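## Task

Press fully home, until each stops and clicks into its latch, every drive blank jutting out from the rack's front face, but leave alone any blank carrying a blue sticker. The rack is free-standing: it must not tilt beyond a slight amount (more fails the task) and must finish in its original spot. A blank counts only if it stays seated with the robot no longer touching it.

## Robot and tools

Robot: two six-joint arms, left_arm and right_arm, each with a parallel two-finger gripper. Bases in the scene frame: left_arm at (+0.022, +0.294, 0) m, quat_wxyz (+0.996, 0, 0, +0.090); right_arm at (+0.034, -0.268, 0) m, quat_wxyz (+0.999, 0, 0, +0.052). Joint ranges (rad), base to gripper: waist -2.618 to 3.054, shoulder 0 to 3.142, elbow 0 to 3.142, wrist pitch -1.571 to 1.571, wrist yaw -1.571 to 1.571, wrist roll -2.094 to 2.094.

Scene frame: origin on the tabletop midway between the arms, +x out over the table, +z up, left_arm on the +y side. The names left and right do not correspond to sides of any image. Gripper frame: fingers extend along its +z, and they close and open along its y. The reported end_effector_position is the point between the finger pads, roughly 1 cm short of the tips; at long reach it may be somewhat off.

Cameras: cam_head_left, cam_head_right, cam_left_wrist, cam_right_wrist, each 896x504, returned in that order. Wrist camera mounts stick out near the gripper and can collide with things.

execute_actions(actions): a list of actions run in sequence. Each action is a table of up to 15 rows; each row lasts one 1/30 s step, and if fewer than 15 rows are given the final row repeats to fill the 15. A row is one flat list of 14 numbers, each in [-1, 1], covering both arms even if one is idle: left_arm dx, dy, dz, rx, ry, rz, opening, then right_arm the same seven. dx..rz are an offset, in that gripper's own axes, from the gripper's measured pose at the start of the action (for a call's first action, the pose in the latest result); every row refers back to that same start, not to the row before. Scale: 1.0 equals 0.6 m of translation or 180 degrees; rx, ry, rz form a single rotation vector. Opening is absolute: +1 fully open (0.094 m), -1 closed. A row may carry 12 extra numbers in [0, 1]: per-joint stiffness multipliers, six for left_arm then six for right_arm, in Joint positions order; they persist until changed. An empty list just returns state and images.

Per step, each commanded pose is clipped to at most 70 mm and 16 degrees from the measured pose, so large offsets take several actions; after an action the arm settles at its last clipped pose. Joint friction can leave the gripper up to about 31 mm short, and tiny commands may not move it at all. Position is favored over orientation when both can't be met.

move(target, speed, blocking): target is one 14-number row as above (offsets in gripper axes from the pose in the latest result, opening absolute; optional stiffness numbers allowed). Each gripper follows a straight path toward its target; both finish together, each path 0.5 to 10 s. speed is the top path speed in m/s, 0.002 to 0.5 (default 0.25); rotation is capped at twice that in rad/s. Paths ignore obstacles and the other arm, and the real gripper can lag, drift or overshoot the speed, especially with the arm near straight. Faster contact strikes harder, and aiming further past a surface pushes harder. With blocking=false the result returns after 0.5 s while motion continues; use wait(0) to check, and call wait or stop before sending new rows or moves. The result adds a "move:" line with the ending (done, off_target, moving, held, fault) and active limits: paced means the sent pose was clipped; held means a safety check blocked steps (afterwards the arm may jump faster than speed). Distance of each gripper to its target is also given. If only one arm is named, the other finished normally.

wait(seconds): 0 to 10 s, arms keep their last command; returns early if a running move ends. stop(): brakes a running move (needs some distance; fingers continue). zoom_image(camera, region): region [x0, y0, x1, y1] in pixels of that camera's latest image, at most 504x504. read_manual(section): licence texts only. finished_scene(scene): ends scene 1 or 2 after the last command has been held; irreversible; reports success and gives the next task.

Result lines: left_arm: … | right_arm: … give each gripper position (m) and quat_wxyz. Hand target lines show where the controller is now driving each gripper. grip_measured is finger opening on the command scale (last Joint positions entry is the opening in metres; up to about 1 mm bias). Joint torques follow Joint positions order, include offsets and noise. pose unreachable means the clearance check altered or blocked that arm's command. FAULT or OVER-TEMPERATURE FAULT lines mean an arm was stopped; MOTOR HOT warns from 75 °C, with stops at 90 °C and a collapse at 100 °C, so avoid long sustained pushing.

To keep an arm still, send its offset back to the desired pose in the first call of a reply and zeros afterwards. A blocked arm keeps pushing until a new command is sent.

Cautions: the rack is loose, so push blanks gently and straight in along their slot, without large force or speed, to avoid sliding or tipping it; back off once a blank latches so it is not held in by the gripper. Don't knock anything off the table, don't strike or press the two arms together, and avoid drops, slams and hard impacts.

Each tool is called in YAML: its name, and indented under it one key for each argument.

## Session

execute_actions:
  actions: []

Scene clock: 0.00 s.
left_arm: end_effector_position=(+0.1575, +0.7356, +0.1082) grip_measured=+1.000 end_effector_quat_wxyz=(+0.606, -0.684, +0.004, +0.406) | right_arm: end_effector_position=(+0.2524, -0.0425, +0.2903) grip_measured=+1.000 end_effector_quat_wxyz=(-0.231, +0.711, -0.487, +0.451)
Joint positions: left_arm=[ 0.733  2.3    0.933  1.566 -1.236 -0.787  0.094] | right_arm=[ 1.191  1.467  1.506 -1.35   1.043 -0.795  0.094]
Joint velocities: left_arm=[-0.002  0.012 -0.012  0.037 -0.066 -0.022  0.   ] | right_arm=[-0.012  0.002 -0.012 -0.037 -0.125 -0.081  0.   ]
Joint torques (N m, as the arm reports them, + toward a larger angle): no reading
Hand target (left_arm): +0.157, +0.736, +0.108; -0.606, +0.684, -0.004, -0.406
Hand target (right_arm): +0.252, -0.042, +0.290; -0.231, +0.711, -0.487, +0.451
Joint stiffness scale: left_arm=[1. 1. 1. 1. 1. 1.] | right_arm=[1. 1. 1. 1. 1. 1.]

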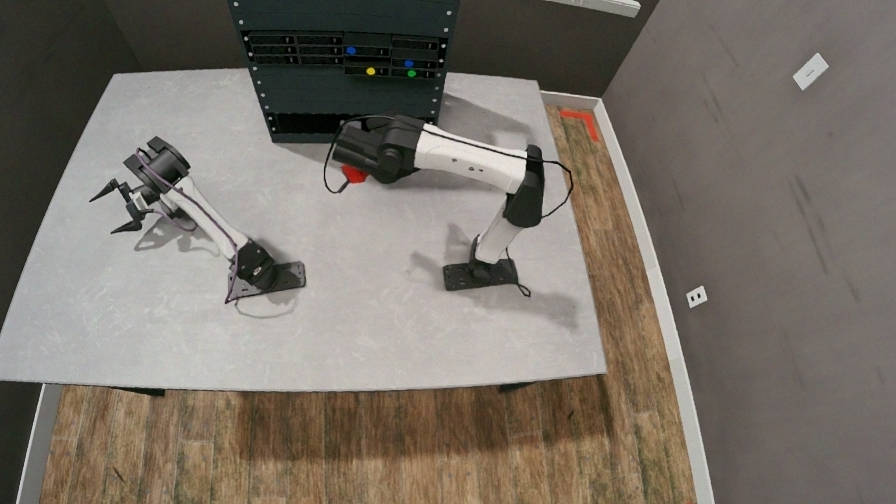

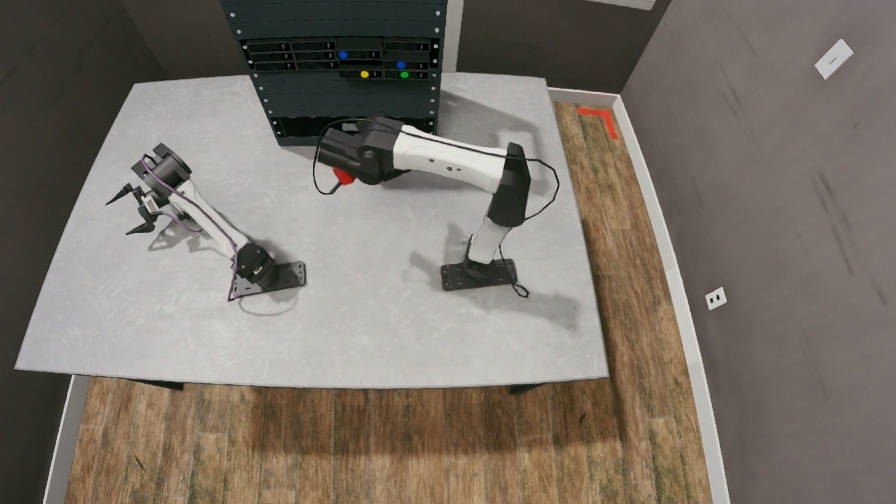

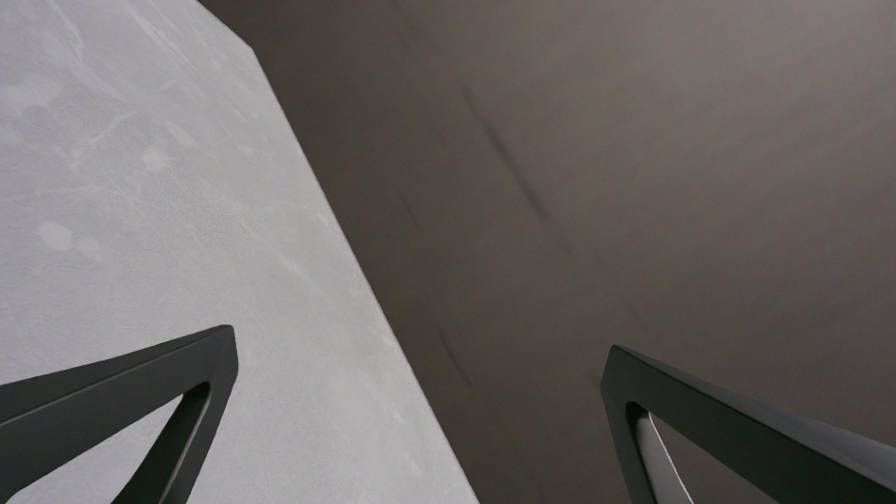

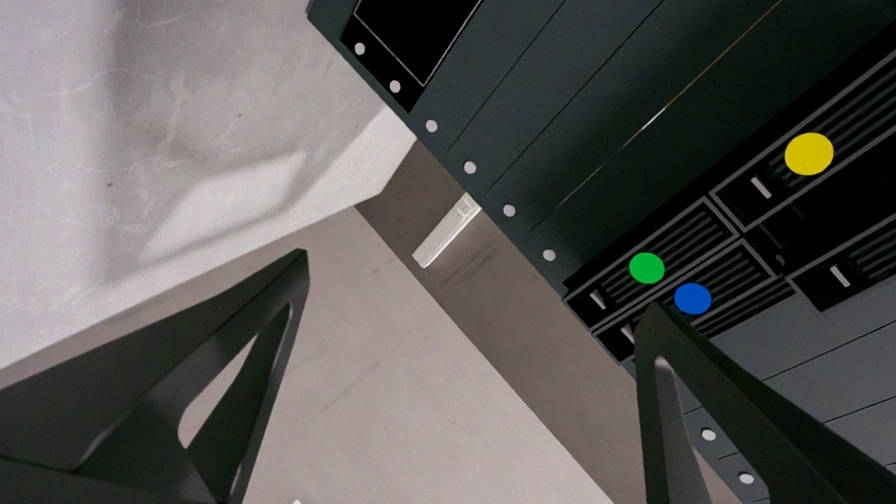

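zoom_image:
  camera: "cam_head_left"
  region: [220, 0, 470, 160]

zoom_image:
  camera: "cam_head_left"
  region: [330, 20, 460, 95]

zoom_image:
  camera: "cam_head_left"
  region: [230, 20, 360, 95]

zoom_image:
  camera: "cam_right_wrist"
  region: [520, 40, 896, 400]

Region (220, 0, 470, 160) of cam_head_left's 896x504 image, scaled by 2.016, with more detail than that image has; it fills the top 323 rows of this view, and the rest is white.

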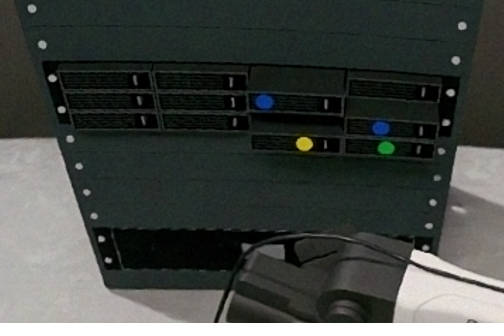

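Region (330, 20, 460, 95) of cam_head_left's 896x504 image, scaled by 3.877, with more detail than that image has; it fills the top 291 rows of this view, and the rest is white.

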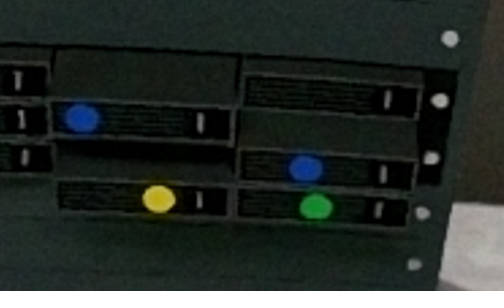

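Region (230, 20, 360, 95) of cam_head_left's 896x504 image, scaled by 3.877, with more detail than that image has; it fills the top 291 rows of this view, and the rest is white.

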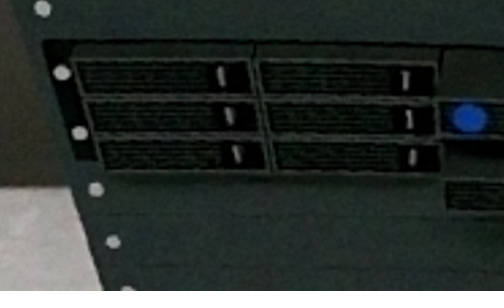

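Region (520, 40, 896, 400) of cam_right_wrist's 896x504 image, scaled by 1.340, with more detail than that image has; it fills the top 483 rows of this view, and the rest is white.

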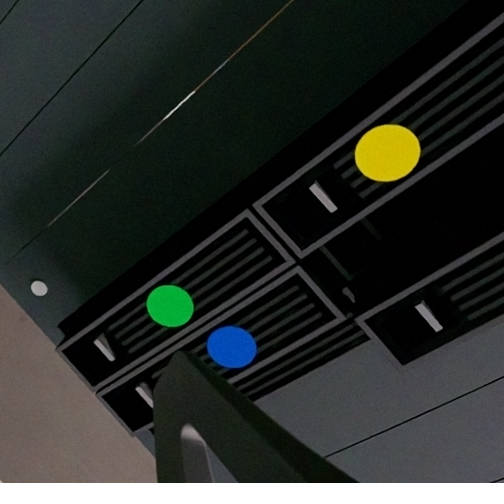

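move:
  target: [-0.2515, -0.2558, -0.5065, 0.2044, 0.5572, -0.1875, -1, 0.3855, 0.0987, 0.3630, -0.0185, -0.3647, 0.5222, 1]
  speed: 0.4

Scene clock: 8.33 s.
left_arm: end_effector_position=(+0.3030, +0.4576, +0.2852) grip_measured=-0.992 end_effector_quat_wxyz=(+0.609, -0.545, +0.388, -0.426) | right_arm: end_effector_position=(+0.4363, -0.2947, +0.2469) grip_measured=+1.000 end_effector_quat_wxyz=(+0.668, -0.283, +0.642, +0.248)
Joint positions: left_arm=[ 0.543  0.813  0.388  0.538  0.379 -1.605  0.   ] | right_arm=[-0.588  1.604  0.793  0.857 -1.255 -0.017  0.094]
Joint velocities: left_arm=[-0.002  0.007 -0.002  0.022 -0.022  0.007 -0.   ] | right_arm=[-0.017 -0.007 -0.007  0.066 -0.022  0.037  0.   ]
Joint torques (N m, as the arm reports them, + toward a larger angle): left_arm=[-0.14 -0.93  8.62  2.23 -0.02  0.01] | right_arm=[ 0.1  -5.99  5.64  1.59 -0.06  0.09]
Hand target (left_arm): +0.305, +0.454, +0.299; +0.616, -0.528, +0.389, -0.436
Hand target (right_arm): +0.437, -0.296, +0.229; +0.656, -0.266, +0.655, +0.263
Off the commanded pose (left_arm): 0.017 m, 3 deg.
Off the commanded pose (right_arm): 0.013 m, 4 deg.
Joint stiffness scale: left_arm=[1. 1. 1. 1. 1. 1.] | right_arm=[1. 1. 1. 1. 1. 1.]
move: off_target (left_arm, right_arm)

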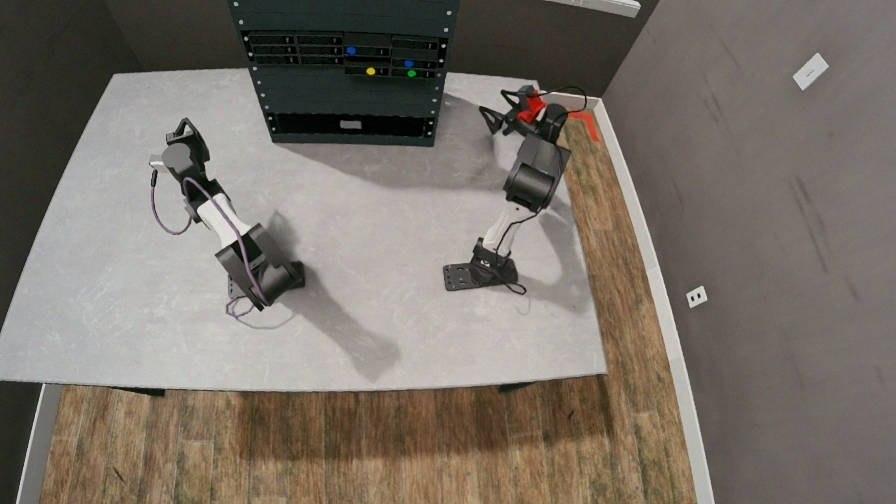

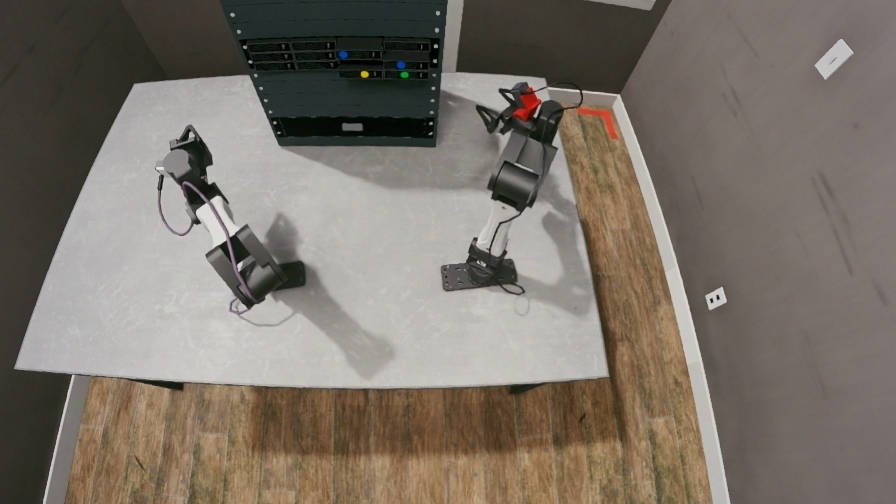

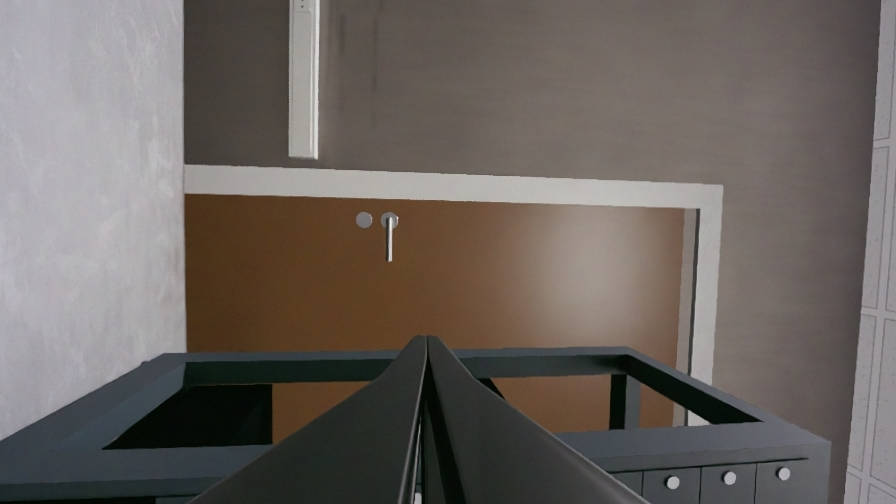

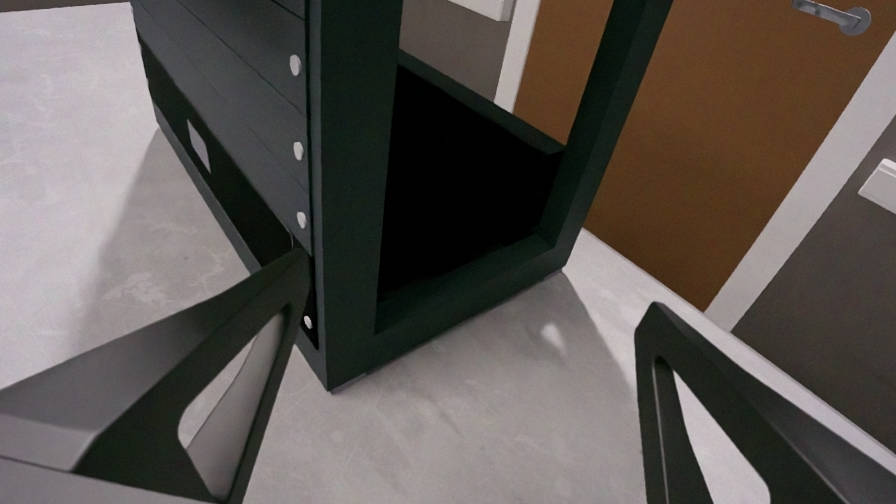

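zoom_image:
  camera: "cam_head_left"
  region: [250, 100, 450, 170]

Region (250, 100, 450, 170) of cam_head_left's 896x504 image, scaled by 2.520, with more detail than that image has; it fills the top 176 rows of this view, and the rest is white.

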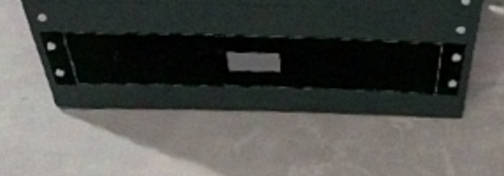

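move:
  target: [0.7062, -0.0900, -0.1158, 0.0498, 0.1068, -0.0224, -1, 0.0222, 0.0995, 0.1922, -0.1381, 0.0007, 0.0198, 1]
  speed: 0.3

Scene clock: 12.03 s.
left_arm: end_effector_position=(+0.3769, +0.0384, +0.3198) grip_measured=-0.992 end_effector_quat_wxyz=(+0.555, -0.431, +0.439, -0.560) | right_arm: end_effector_position=(+0.4731, -0.1729, +0.2439) grip_measured=+1.000 end_effector_quat_wxyz=(+0.598, -0.405, +0.573, +0.388)
Joint positions: left_arm=[-1.114  1.609  0.838  1.164 -0.882 -1.256  0.   ] | right_arm=[-0.275  1.847  1.057  0.864 -1.362  0.032  0.094]
Joint velocities: left_arm=[-0.002 -0.012 -0.007  0.037 -0.007  0.022 -0.001] | right_arm=[-0.002 -0.007  0.007 -0.037  0.007  0.007  0.   ]
Joint torques (N m, as the arm reports them, + toward a larger angle): left_arm=[ 0.3  -7.02  7.62  1.71  0.    0.1 ] | right_arm=[ 0.49 -8.56  8.1   1.39 -0.14  0.1 ]
Hand target (left_arm): +0.378, +0.037, +0.325; +0.558, -0.434, +0.429, -0.563
Hand target (right_arm): +0.476, -0.171, +0.234; +0.585, -0.399, +0.580, +0.402
Off the commanded pose (left_arm): 0.010 m, 1 deg.
Off the commanded pose (right_arm): 0.013 m, 3 deg.
Joint stiffness scale: left_arm=[1. 1. 1. 1. 1. 1.] | right_arm=[1. 1. 1. 1. 1. 1.]
move: off_target (right_arm)

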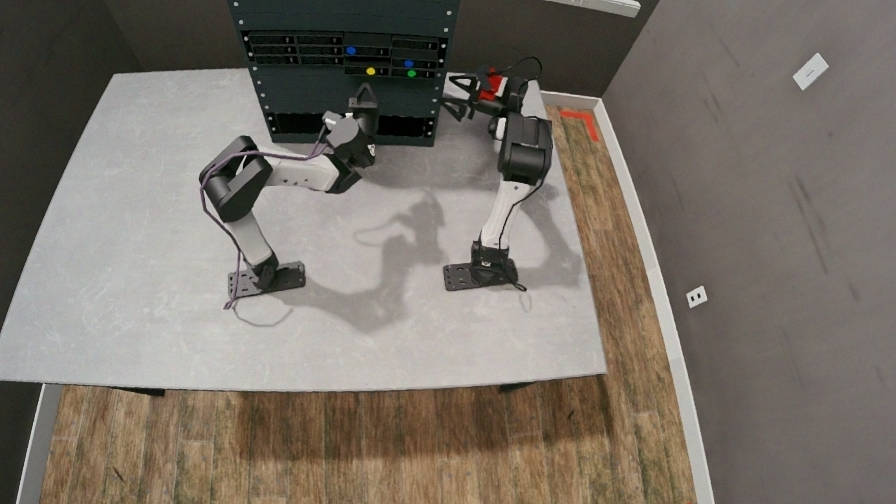

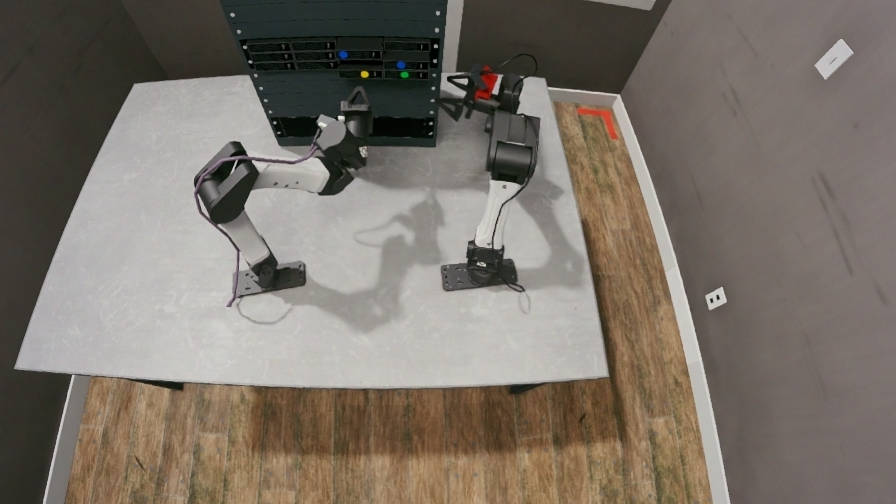

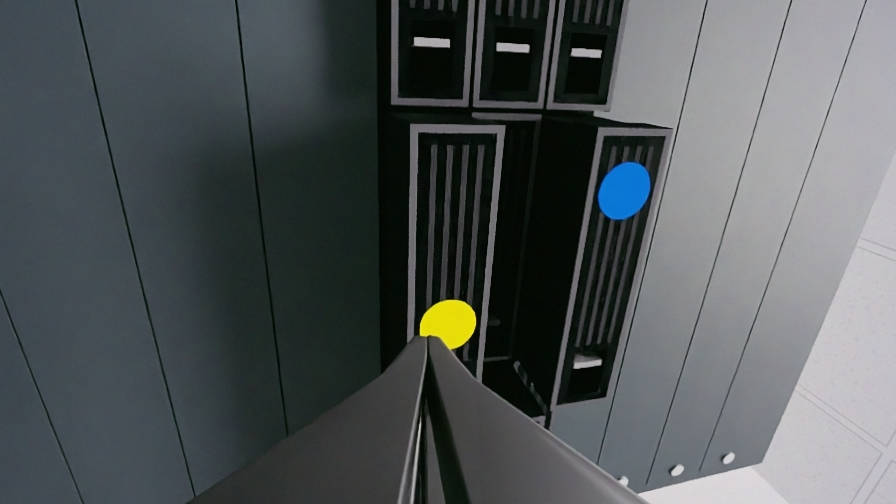

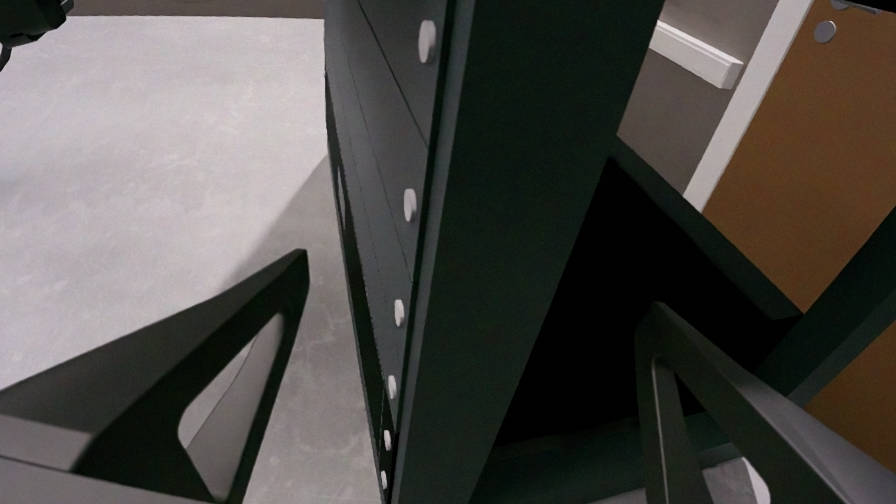

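move:
  target: [0.0033, -0.0185, 0.0443, 0.005, 0, 0, -1, 0.0160, 0.0048, 0.0770, -0.0544, 0.0040, 0.0130, 1]
  speed: 0.08

Scene clock: 14.37 s.
left_arm: end_effector_position=(+0.3948, +0.0393, +0.3361) grip_measured=-0.992 end_effector_quat_wxyz=(+0.560, -0.429, +0.432, -0.562) | right_arm: end_effector_position=(+0.4842, -0.1314, +0.2470) grip_measured=+1.000 end_effector_quat_wxyz=(+0.564, -0.449, +0.541, +0.432)
Joint positions: left_arm=[-1.068  1.626  0.915  1.11  -0.841 -1.265  0.   ] | right_arm=[-0.179  1.946  1.214  0.805 -1.422  0.032  0.094]
Joint velocities: left_arm=[-0.017  0.017  0.002 -0.007 -0.022 -0.022  0.001] | right_arm=[ 0.007  0.002  0.002  0.081 -0.037  0.037  0.   ]
Joint torques (N m, as the arm reports them, + toward a larger angle): left_arm=[ 1.19 -7.23  7.84  1.42  0.19  0.  ] | right_arm=[ 0.59 -9.7   8.24  1.32 -0.15  0.01]
Hand target (left_arm): +0.400, +0.036, +0.337; +0.559, -0.427, +0.434, -0.563
Hand target (right_arm): +0.487, -0.129, +0.235; +0.551, -0.445, +0.548, +0.446
Off the commanded pose (left_arm): 0.006 m, 0 deg.
Off the commanded pose (right_arm): 0.013 m, 2 deg.
Joint stiffness scale: left_arm=[1. 1. 1. 1. 1. 1.] | right_arm=[1. 1. 1. 1. 1. 1.]
move: off_target (right_arm)

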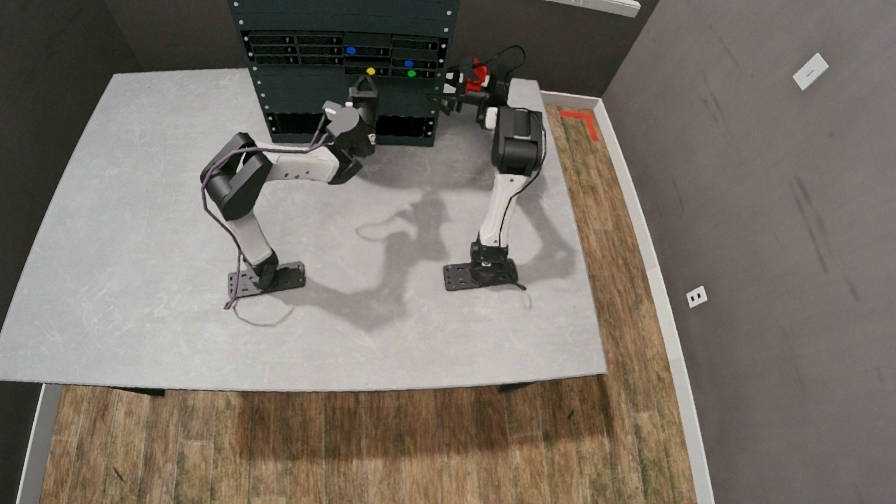

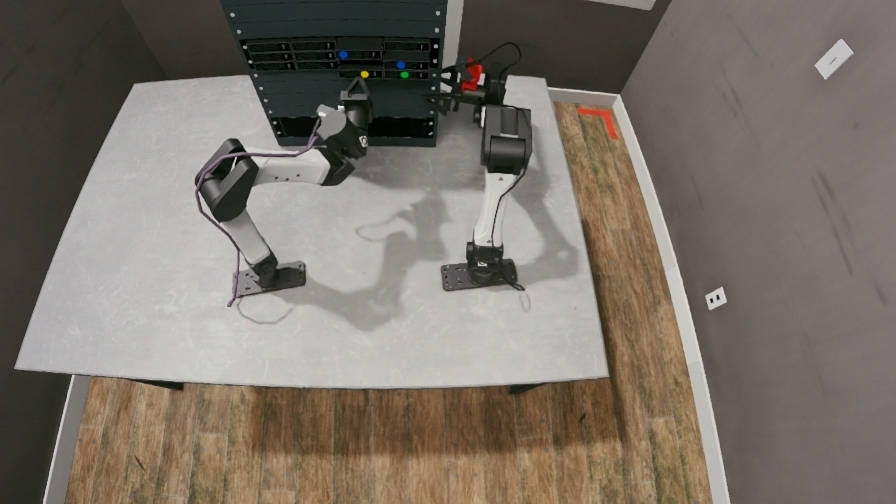

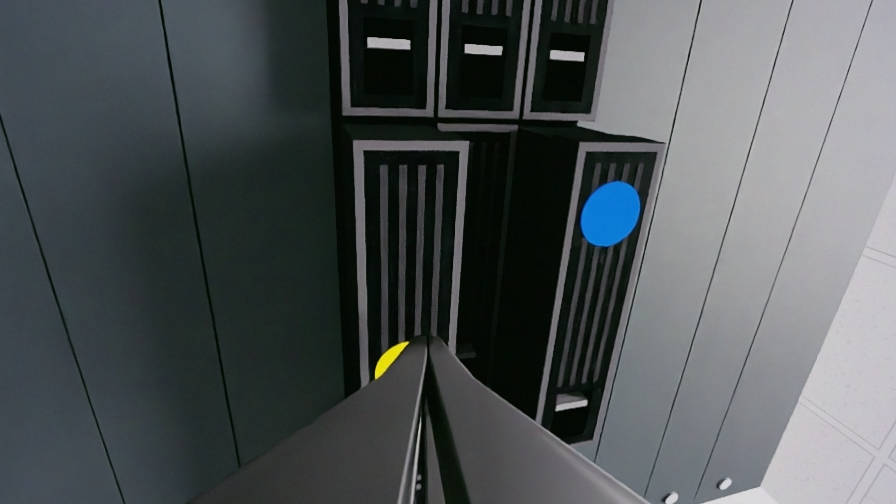

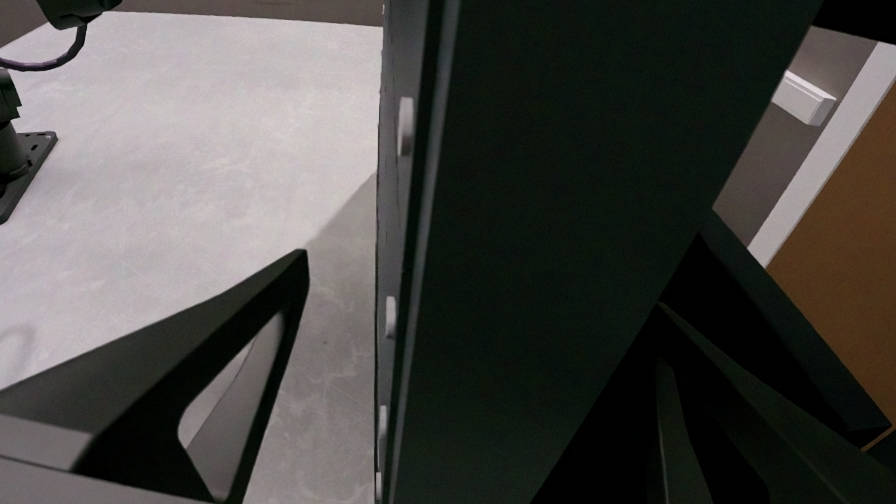

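execute_actions:
  actions:
    - [[0.005,0.004,0.009,0,0,0,-1, 0,0,0,0,0,0,0.94],[0.005,0.005,0.010,0,0,0,-1, 0,0,0,0,0,0,0.88],[0.005,0.006,0.011,0,0,0,-1, 0,0,0,0,0,0,0.82],[0.005,0.007,0.012,0,0,0,-1, 0,0,0,0,0,0,0.76],[0.005,0.008,0.013,0,0,0,-1, 0,0,0,0,0,0,0.70],[0.005,0.009,0.014,0,0,0,-1, 0,0,0,0,0,0,0.64],[0.005,0.010,0.0155,0,0,0,-1, 0,0,0,0,0,0,0.58],[0.005,0.0105,0.017,0,0,0,-1, 0,0,0,0,0,0,0.52],[0.005,0.011,0.0185,0,0,0,-1, 0,0,0,0,0,0,0.46],[0.005,0.0115,0.020,0,0,0,-1, 0,0,0,0,0,0,0.40],[0.005,0.012,0.0215,0,0,0,-1, 0,0,0,0,0,0,0.35],[0.005,0.0125,0.023,0,0,0,-1, 0,0,0,0,0,0,0.31],[0.005,0.013,0.0245,0,0,0,-1, 0,0,0,0,0,0,0.28],[0.005,0.0135,0.026,0,0,0,-1, 0,0,0,0,0,0,0.25],[0.005,0.014,0.0275,0,0,0,-1, 0,0,0,0,0,0,0.23]]
    - [[0.003,0.006,0.013,0,0,0,-1, 0,0,0,0,0,0,0.215],[0.003,0.0064,0.0145,0,0,0,-1, 0,0,0,0,0,0,0.20],[0.003,0.0068,0.016,0,0,0,-1, 0,0,0,0,0,0,0.185],[0.003,0.0072,0.0175,0,0,0,-1, 0,0,0,0,0,0,0.17],[0.003,0.0076,0.019,0,0,0,-1, 0,0,0,0,0,0,0.155],[0.003,0.008,0.0205,0,0,0,-1, 0,0,0,0,0,0,0.14],[0.003,0.0084,0.022,0,0,0,-1, 0,0,0,0,0,0,0.125],[0.003,0.0088,0.0235,0,0,0,-1, 0,0,0,0,0,0,0.11],[0.003,0.0092,0.025,0,0,0,-1, 0,0,0,0,0,0,0.095],[0.003,0.0096,0.0265,0,0,0,-1, 0,0,0,0,0,0,0.08],[0.003,0.010,0.028,0,0,0,-1, 0,0,0,0,0,0,0.065],[0.003,0.0104,0.0295,0,0,0,-1, 0,0,0,0,0,0,0.05],[0.003,0.0108,0.031,0,0,0,-1, 0,0,0,0,0,0,0.035],[0.003,0.0112,0.0325,0,0,0,-1, 0,0,0,0,0,0,0.02],[0.003,0.0116,0.034,0,0,0,-1, 0,0,0,0,0,0,0.005]]

Scene clock: 16.23 s.
left_arm: end_effector_position=(+0.4105, +0.0394, +0.3270) grip_measured=-0.993 end_effector_quat_wxyz=(+0.560, -0.435, +0.431, -0.558) | right_arm: end_effector_position=(+0.4839, -0.1313, +0.2471) grip_measured=+0.022 end_effector_quat_wxyz=(+0.564, -0.450, +0.540, +0.433)
Joint positions: left_arm=[-1.036  1.677  0.943  1.113 -0.825 -1.289  0.   ] | right_arm=[-0.179  1.946  1.214  0.806 -1.424  0.033  0.048]
Joint velocities: left_arm=[ 0.051  0.076  0.071 -0.007  0.081 -0.007  0.   ] | right_arm=[-0.002  0.007  0.002  0.022 -0.051 -0.022 -0.005]
Joint torques (N m, as the arm reports them, + toward a larger angle): left_arm=[ 3.05 -6.68  8.38  1.33  0.31  0.02] | right_arm=[  0.17 -12.05   7.41   1.47  -0.04   0.04]
Hand target (left_arm): +0.425, +0.039, +0.325; +0.562, -0.431, +0.436, -0.555
Hand target (right_arm): +0.484, -0.131, +0.247; +0.564, -0.450, +0.541, +0.433
Off the commanded pose (left_arm): 0.016 m, 1 deg.
Off the commanded pose (right_arm): 0.000 m, 0 deg.
Joint stiffness scale: left_arm=[1. 1. 1. 1. 1. 1.] | right_arm=[1. 1. 1. 1. 1. 1.]

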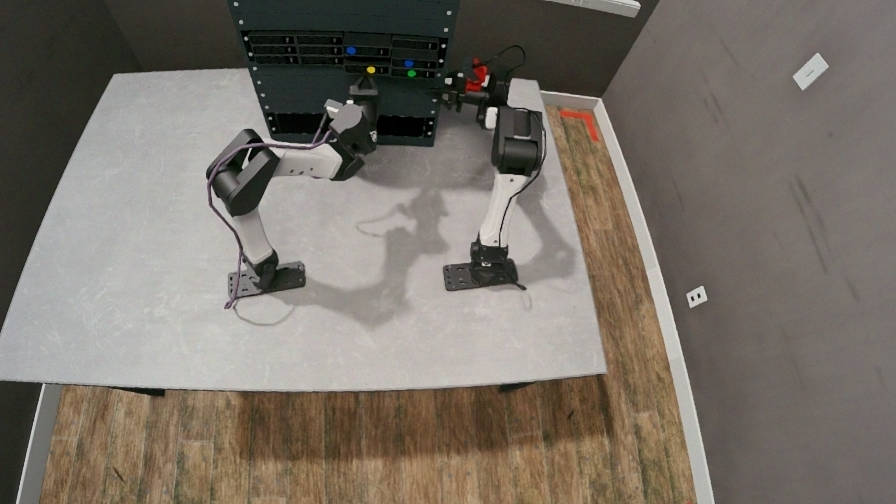

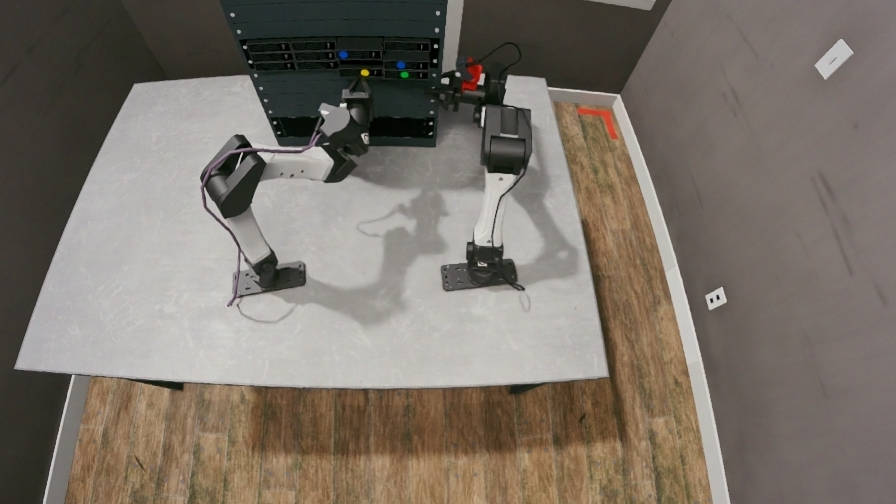

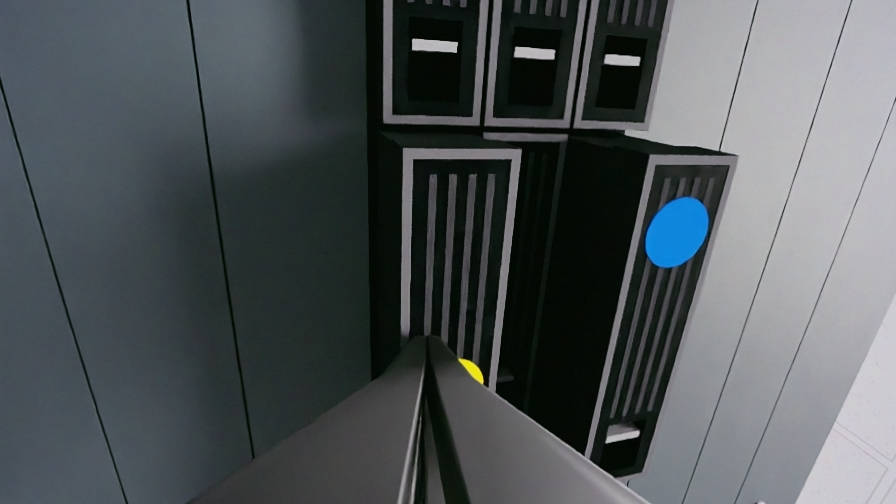

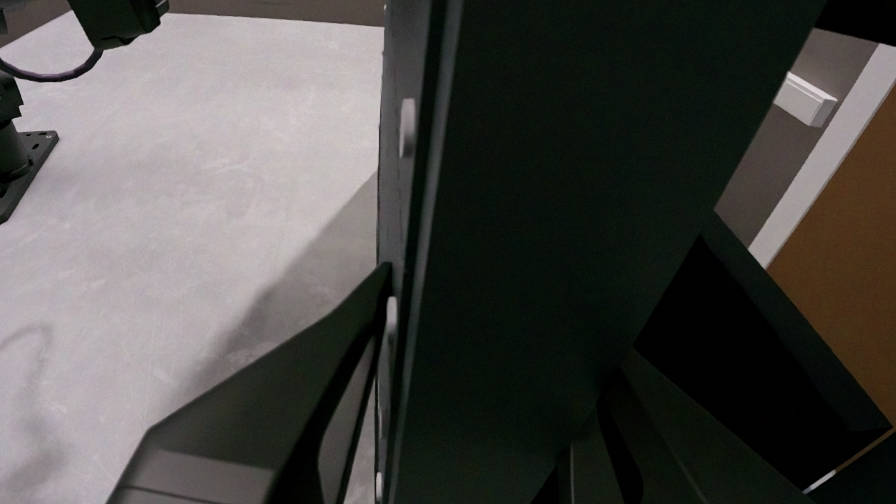

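execute_actions:
  actions:
    - [[0,0.0040,0.0270,0,0,0,-1, 0,0,0,0,0,0,-0.005],[0,0.0043,0.0284,0,0,0,-1, 0,0,0,0,0,0,-0.015],[0,0.0047,0.0298,0,0,0,-1, 0,0,0,0,0,0,-0.015],[0,0.0050,0.0312,0,0,0,-1, 0,0,0,0,0,0,-0.015],[0,0.0054,0.0326,0,0,0,-1, 0,0,0,0,0,0,-0.015],[0,0.0057,0.0340,0,0,0,-1, 0,0,0,0,0,0,-0.015],[0,0.0060,0.0354,0,0,0,-1, 0,0,0,0,0,0,-0.015],[0,0.0064,0.0368,0,0,0,-1, 0,0,0,0,0,0,-0.015],[0,0.0067,0.0382,0,0,0,-1, 0,0,0,0,0,0,-0.015],[0,0.0071,0.0396,0,0,0,-1, 0,0,0,0,0,0,-0.015],[0,0.0074,0.0410,0,0,0,-1, 0,0,0,0,0,0,-0.015],[0,0.0077,0.0424,0,0,0,-1, 0,0,0,0,0,0,-0.015],[0,0.0081,0.0438,0,0,0,-1, 0,0,0,0,0,0,-0.015],[0,0.0084,0.0452,0,0,0,-1, 0,0,0,0,0,0,-0.015],[0,0.0088,0.0466,0,0,0,-1, 0,0,0,0,0,0,-0.015]]
    - [[0,0.0040,0.0270,0,0,0,-1, 0,0,0,0,0,0,-0.015],[0,0.0043,0.0284,0,0,0,-1, 0,0,0,0,0,0,-0.015],[0,0.0047,0.0298,0,0,0,-1, 0,0,0,0,0,0,-0.015],[0,0.0050,0.0312,0,0,0,-1, 0,0,0,0,0,0,-0.015],[0,0.0054,0.0326,0,0,0,-1, 0,0,0,0,0,0,-0.015],[0,0.0057,0.0340,0,0,0,-1, 0,0,0,0,0,0,-0.015],[0,0.0060,0.0354,0,0,0,-1, 0,0,0,0,0,0,-0.015],[0,0.0064,0.0368,0,0,0,-1, 0,0,0,0,0,0,-0.015],[0,0.0067,0.0382,0,0,0,-1, 0,0,0,0,0,0,-0.015],[0,0.0071,0.0396,0,0,0,-1, 0,0,0,0,0,0,-0.015],[0,0.0074,0.0410,0,0,0,-1, 0,0,0,0,0,0,-0.015],[0,0.0077,0.0424,0,0,0,-1, 0,0,0,0,0,0,-0.015],[0,0.0081,0.0438,0,0,0,-1, 0,0,0,0,0,0,-0.015],[0,0.0084,0.0452,0,0,0,-1, 0,0,0,0,0,0,-0.015],[0,0.0088,0.0466,0,0,0,-1, 0,0,0,0,0,0,-0.015]]

Scene clock: 17.93 s.
left_arm: end_effector_position=(+0.4348, +0.0389, +0.3278) grip_measured=-0.993 end_effector_quat_wxyz=(+0.557, -0.440, +0.426, -0.561) | right_arm: end_effector_position=(+0.4838, -0.1313, +0.2471) grip_measured=+0.013 end_effector_quat_wxyz=(+0.564, -0.450, +0.540, +0.433)
Joint positions: left_arm=[-0.988  1.734  1.019  1.077 -0.787 -1.329  0.   ] | right_arm=[-0.179  1.946  1.214  0.806 -1.424  0.033  0.048]
Joint velocities: left_arm=[ 0.046  0.081  0.085 -0.037 -0.066  0.11  -0.001] | right_arm=[ 0.002  0.012  0.002  0.007 -0.051 -0.022 -0.   ]
Joint torques (N m, as the arm reports them, + toward a larger angle): left_arm=[ 3.3  -7.92  8.74  1.4   0.34  0.03] | right_arm=[  0.18 -12.06   7.43   1.49  -0.06   0.04]
Hand target (left_arm): +0.450, +0.040, +0.329; +0.558, -0.437, +0.429, -0.560
Hand target (right_arm): +0.484, -0.131, +0.247; +0.564, -0.450, +0.540, +0.433
Off the commanded pose (left_arm): 0.017 m, 1 deg.
Off the commanded pose (right_arm): 0.000 m, 0 deg.
Joint stiffness scale: left_arm=[1. 1. 1. 1. 1. 1.] | right_arm=[1. 1. 1. 1. 1. 1.]

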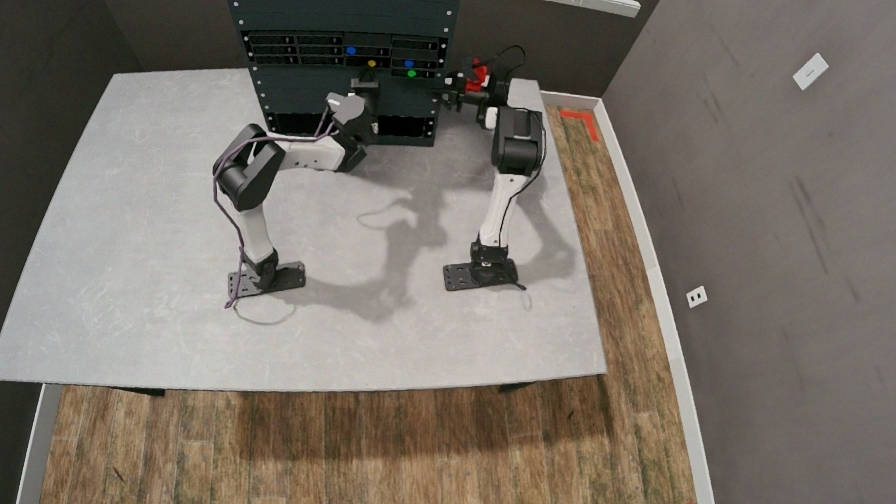

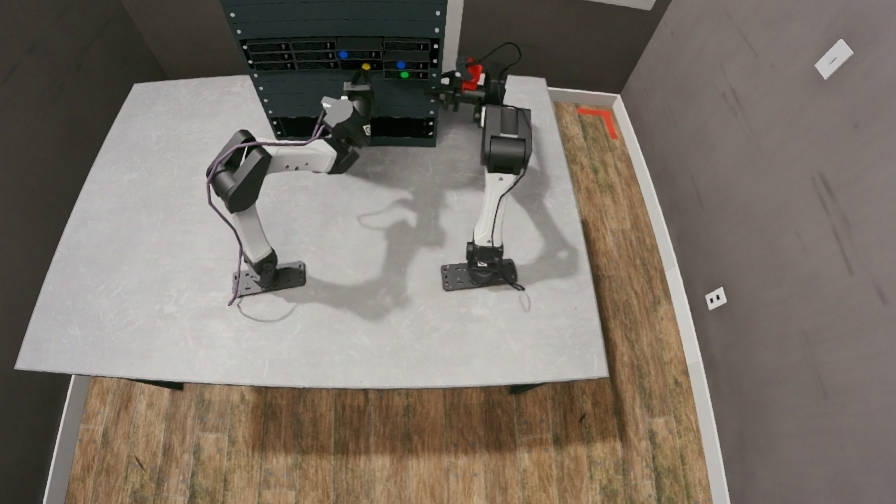

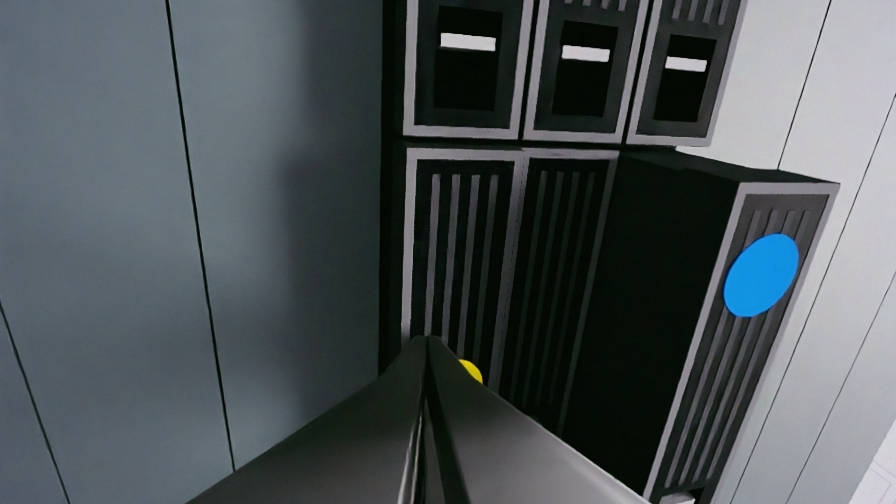

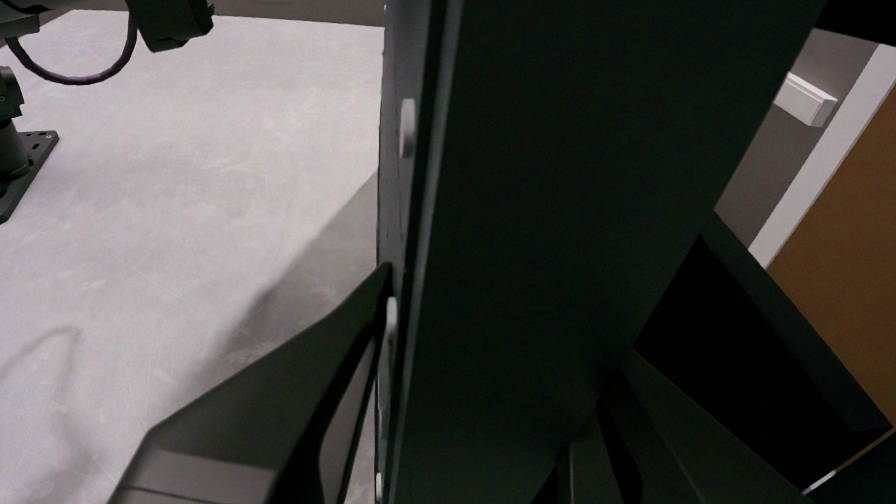

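execute_actions:
  actions:
    - [[0,0.0043,0.0284,0,0,0,-1, 0,0,0,0,0,0,-0.018],[0,0.0047,0.0298,0,0,0,-1, 0,0,0,0,0,0,-0.018],[0,0.0050,0.0312,0,0,0,-1, 0,0,0,0,0,0,-0.018],[0,0.0054,0.0326,0,0,0,-1, 0,0,0,0,0,0,-0.018],[0,0.0057,0.0340,0,0,0,-1, 0,0,0,0,0,0,-0.018],[0,0.0060,0.0354,0,0,0,-1, 0,0,0,0,0,0,-0.018],[0,0.0064,0.0368,0,0,0,-1, 0,0,0,0,0,0,-0.018],[0,0.0067,0.0382,0,0,0,-1, 0,0,0,0,0,0,-0.018],[0,0.0071,0.0396,0,0,0,-1, 0,0,0,0,0,0,-0.018],[0,0.0074,0.0410,0,0,0,-1, 0,0,0,0,0,0,-0.018],[0,0.0077,0.0424,0,0,0,-1, 0,0,0,0,0,0,-0.018],[0,0.0081,0.0438,0,0,0,-1, 0,0,0,0,0,0,-0.018],[0,0.0084,0.0452,0,0,0,-1, 0,0,0,0,0,0,-0.018],[0,0.0088,0.0466,0,0,0,-1, 0,0,0,0,0,0,-0.018],[0,0.0091,0.0480,0,0,0,-1, 0,0,0,0,0,0,-0.018]]

Scene clock: 18.77 s.
left_arm: end_effector_position=(+0.4406, +0.0389, +0.3281) grip_measured=-0.993 end_effector_quat_wxyz=(+0.554, -0.446, +0.421, -0.563) | right_arm: end_effector_position=(+0.4838, -0.1313, +0.2471) grip_measured=+0.013 end_effector_quat_wxyz=(+0.564, -0.450, +0.540, +0.433)
Joint positions: left_arm=[-0.979  1.749  1.041  1.066 -0.787 -1.347  0.   ] | right_arm=[-0.179  1.946  1.214  0.806 -1.424  0.033  0.048]
Joint velocities: left_arm=[-0.012  0.017  0.022 -0.11  -0.081 -0.007 -0.   ] | right_arm=[ 0.012 -0.002  0.002 -0.022 -0.051 -0.007 -0.   ]
Joint torques (N m, as the arm reports them, + toward a larger angle): left_arm=[ 4.53 -6.69 10.04  1.29  0.56  0.  ] | right_arm=[  0.18 -12.05   7.43   1.49  -0.06   0.05]
Hand target (left_arm): +0.462, +0.041, +0.329; +0.557, -0.440, +0.426, -0.561
Hand target (right_arm): +0.484, -0.131, +0.247; +0.564, -0.450, +0.540, +0.433
Off the commanded pose (left_arm): 0.024 m, 1 deg.
Off the commanded pose (right_arm): 0.000 m, 0 deg.
Joint stiffness scale: left_arm=[1. 1. 1. 1. 1. 1.] | right_arm=[1. 1. 1. 1. 1. 1.]

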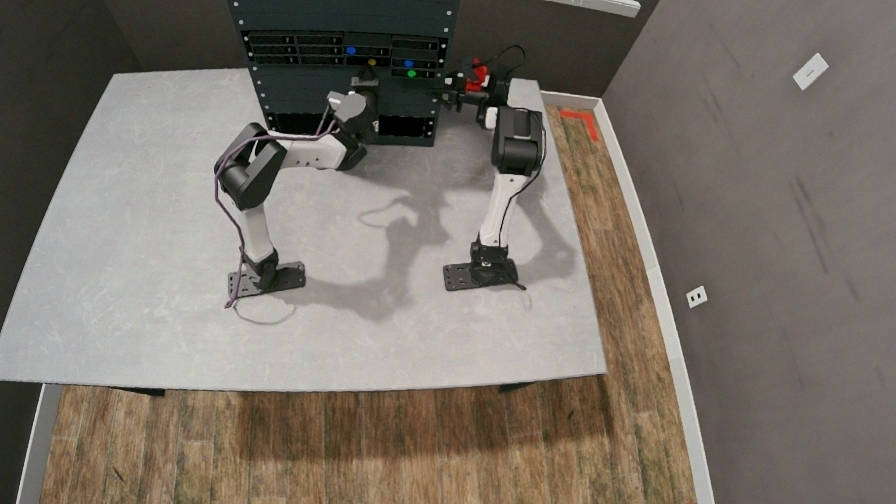

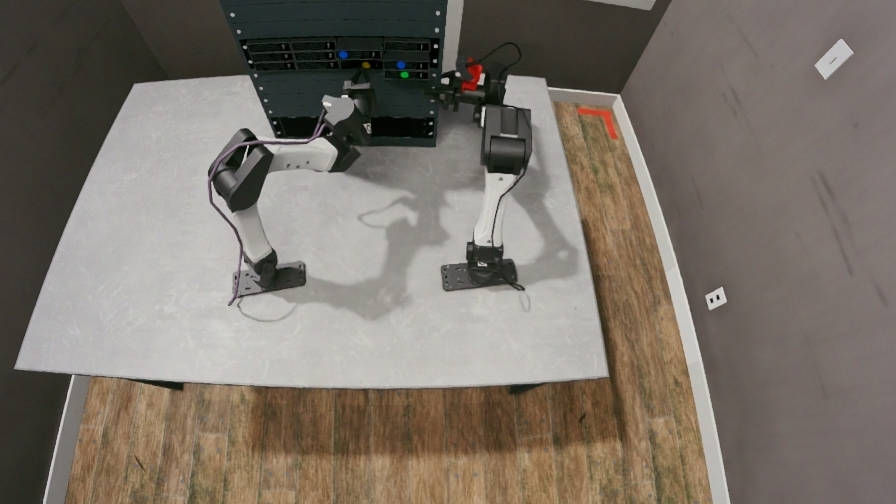

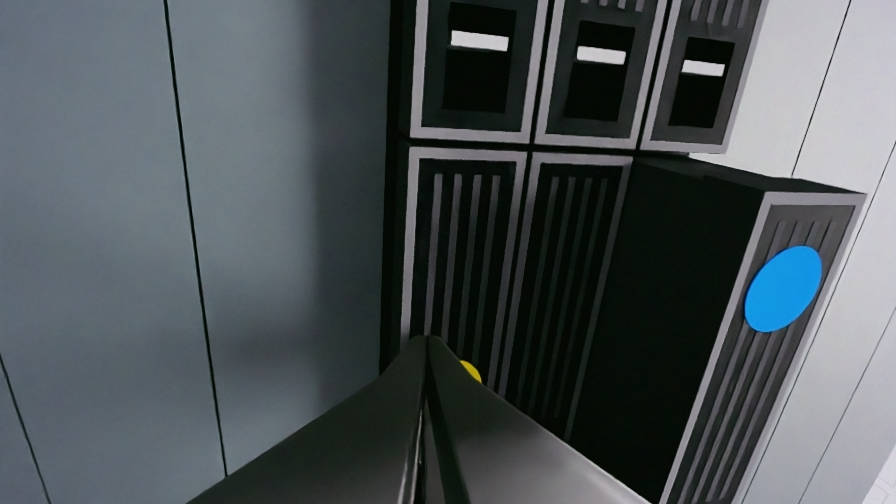

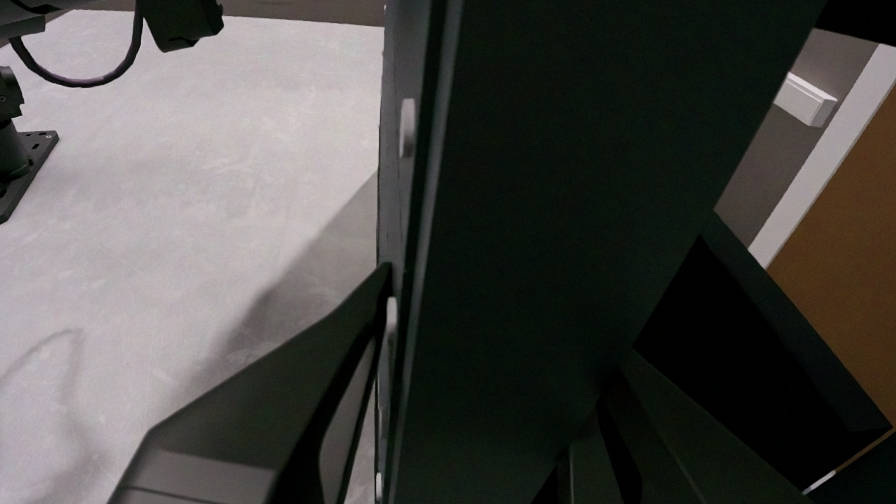

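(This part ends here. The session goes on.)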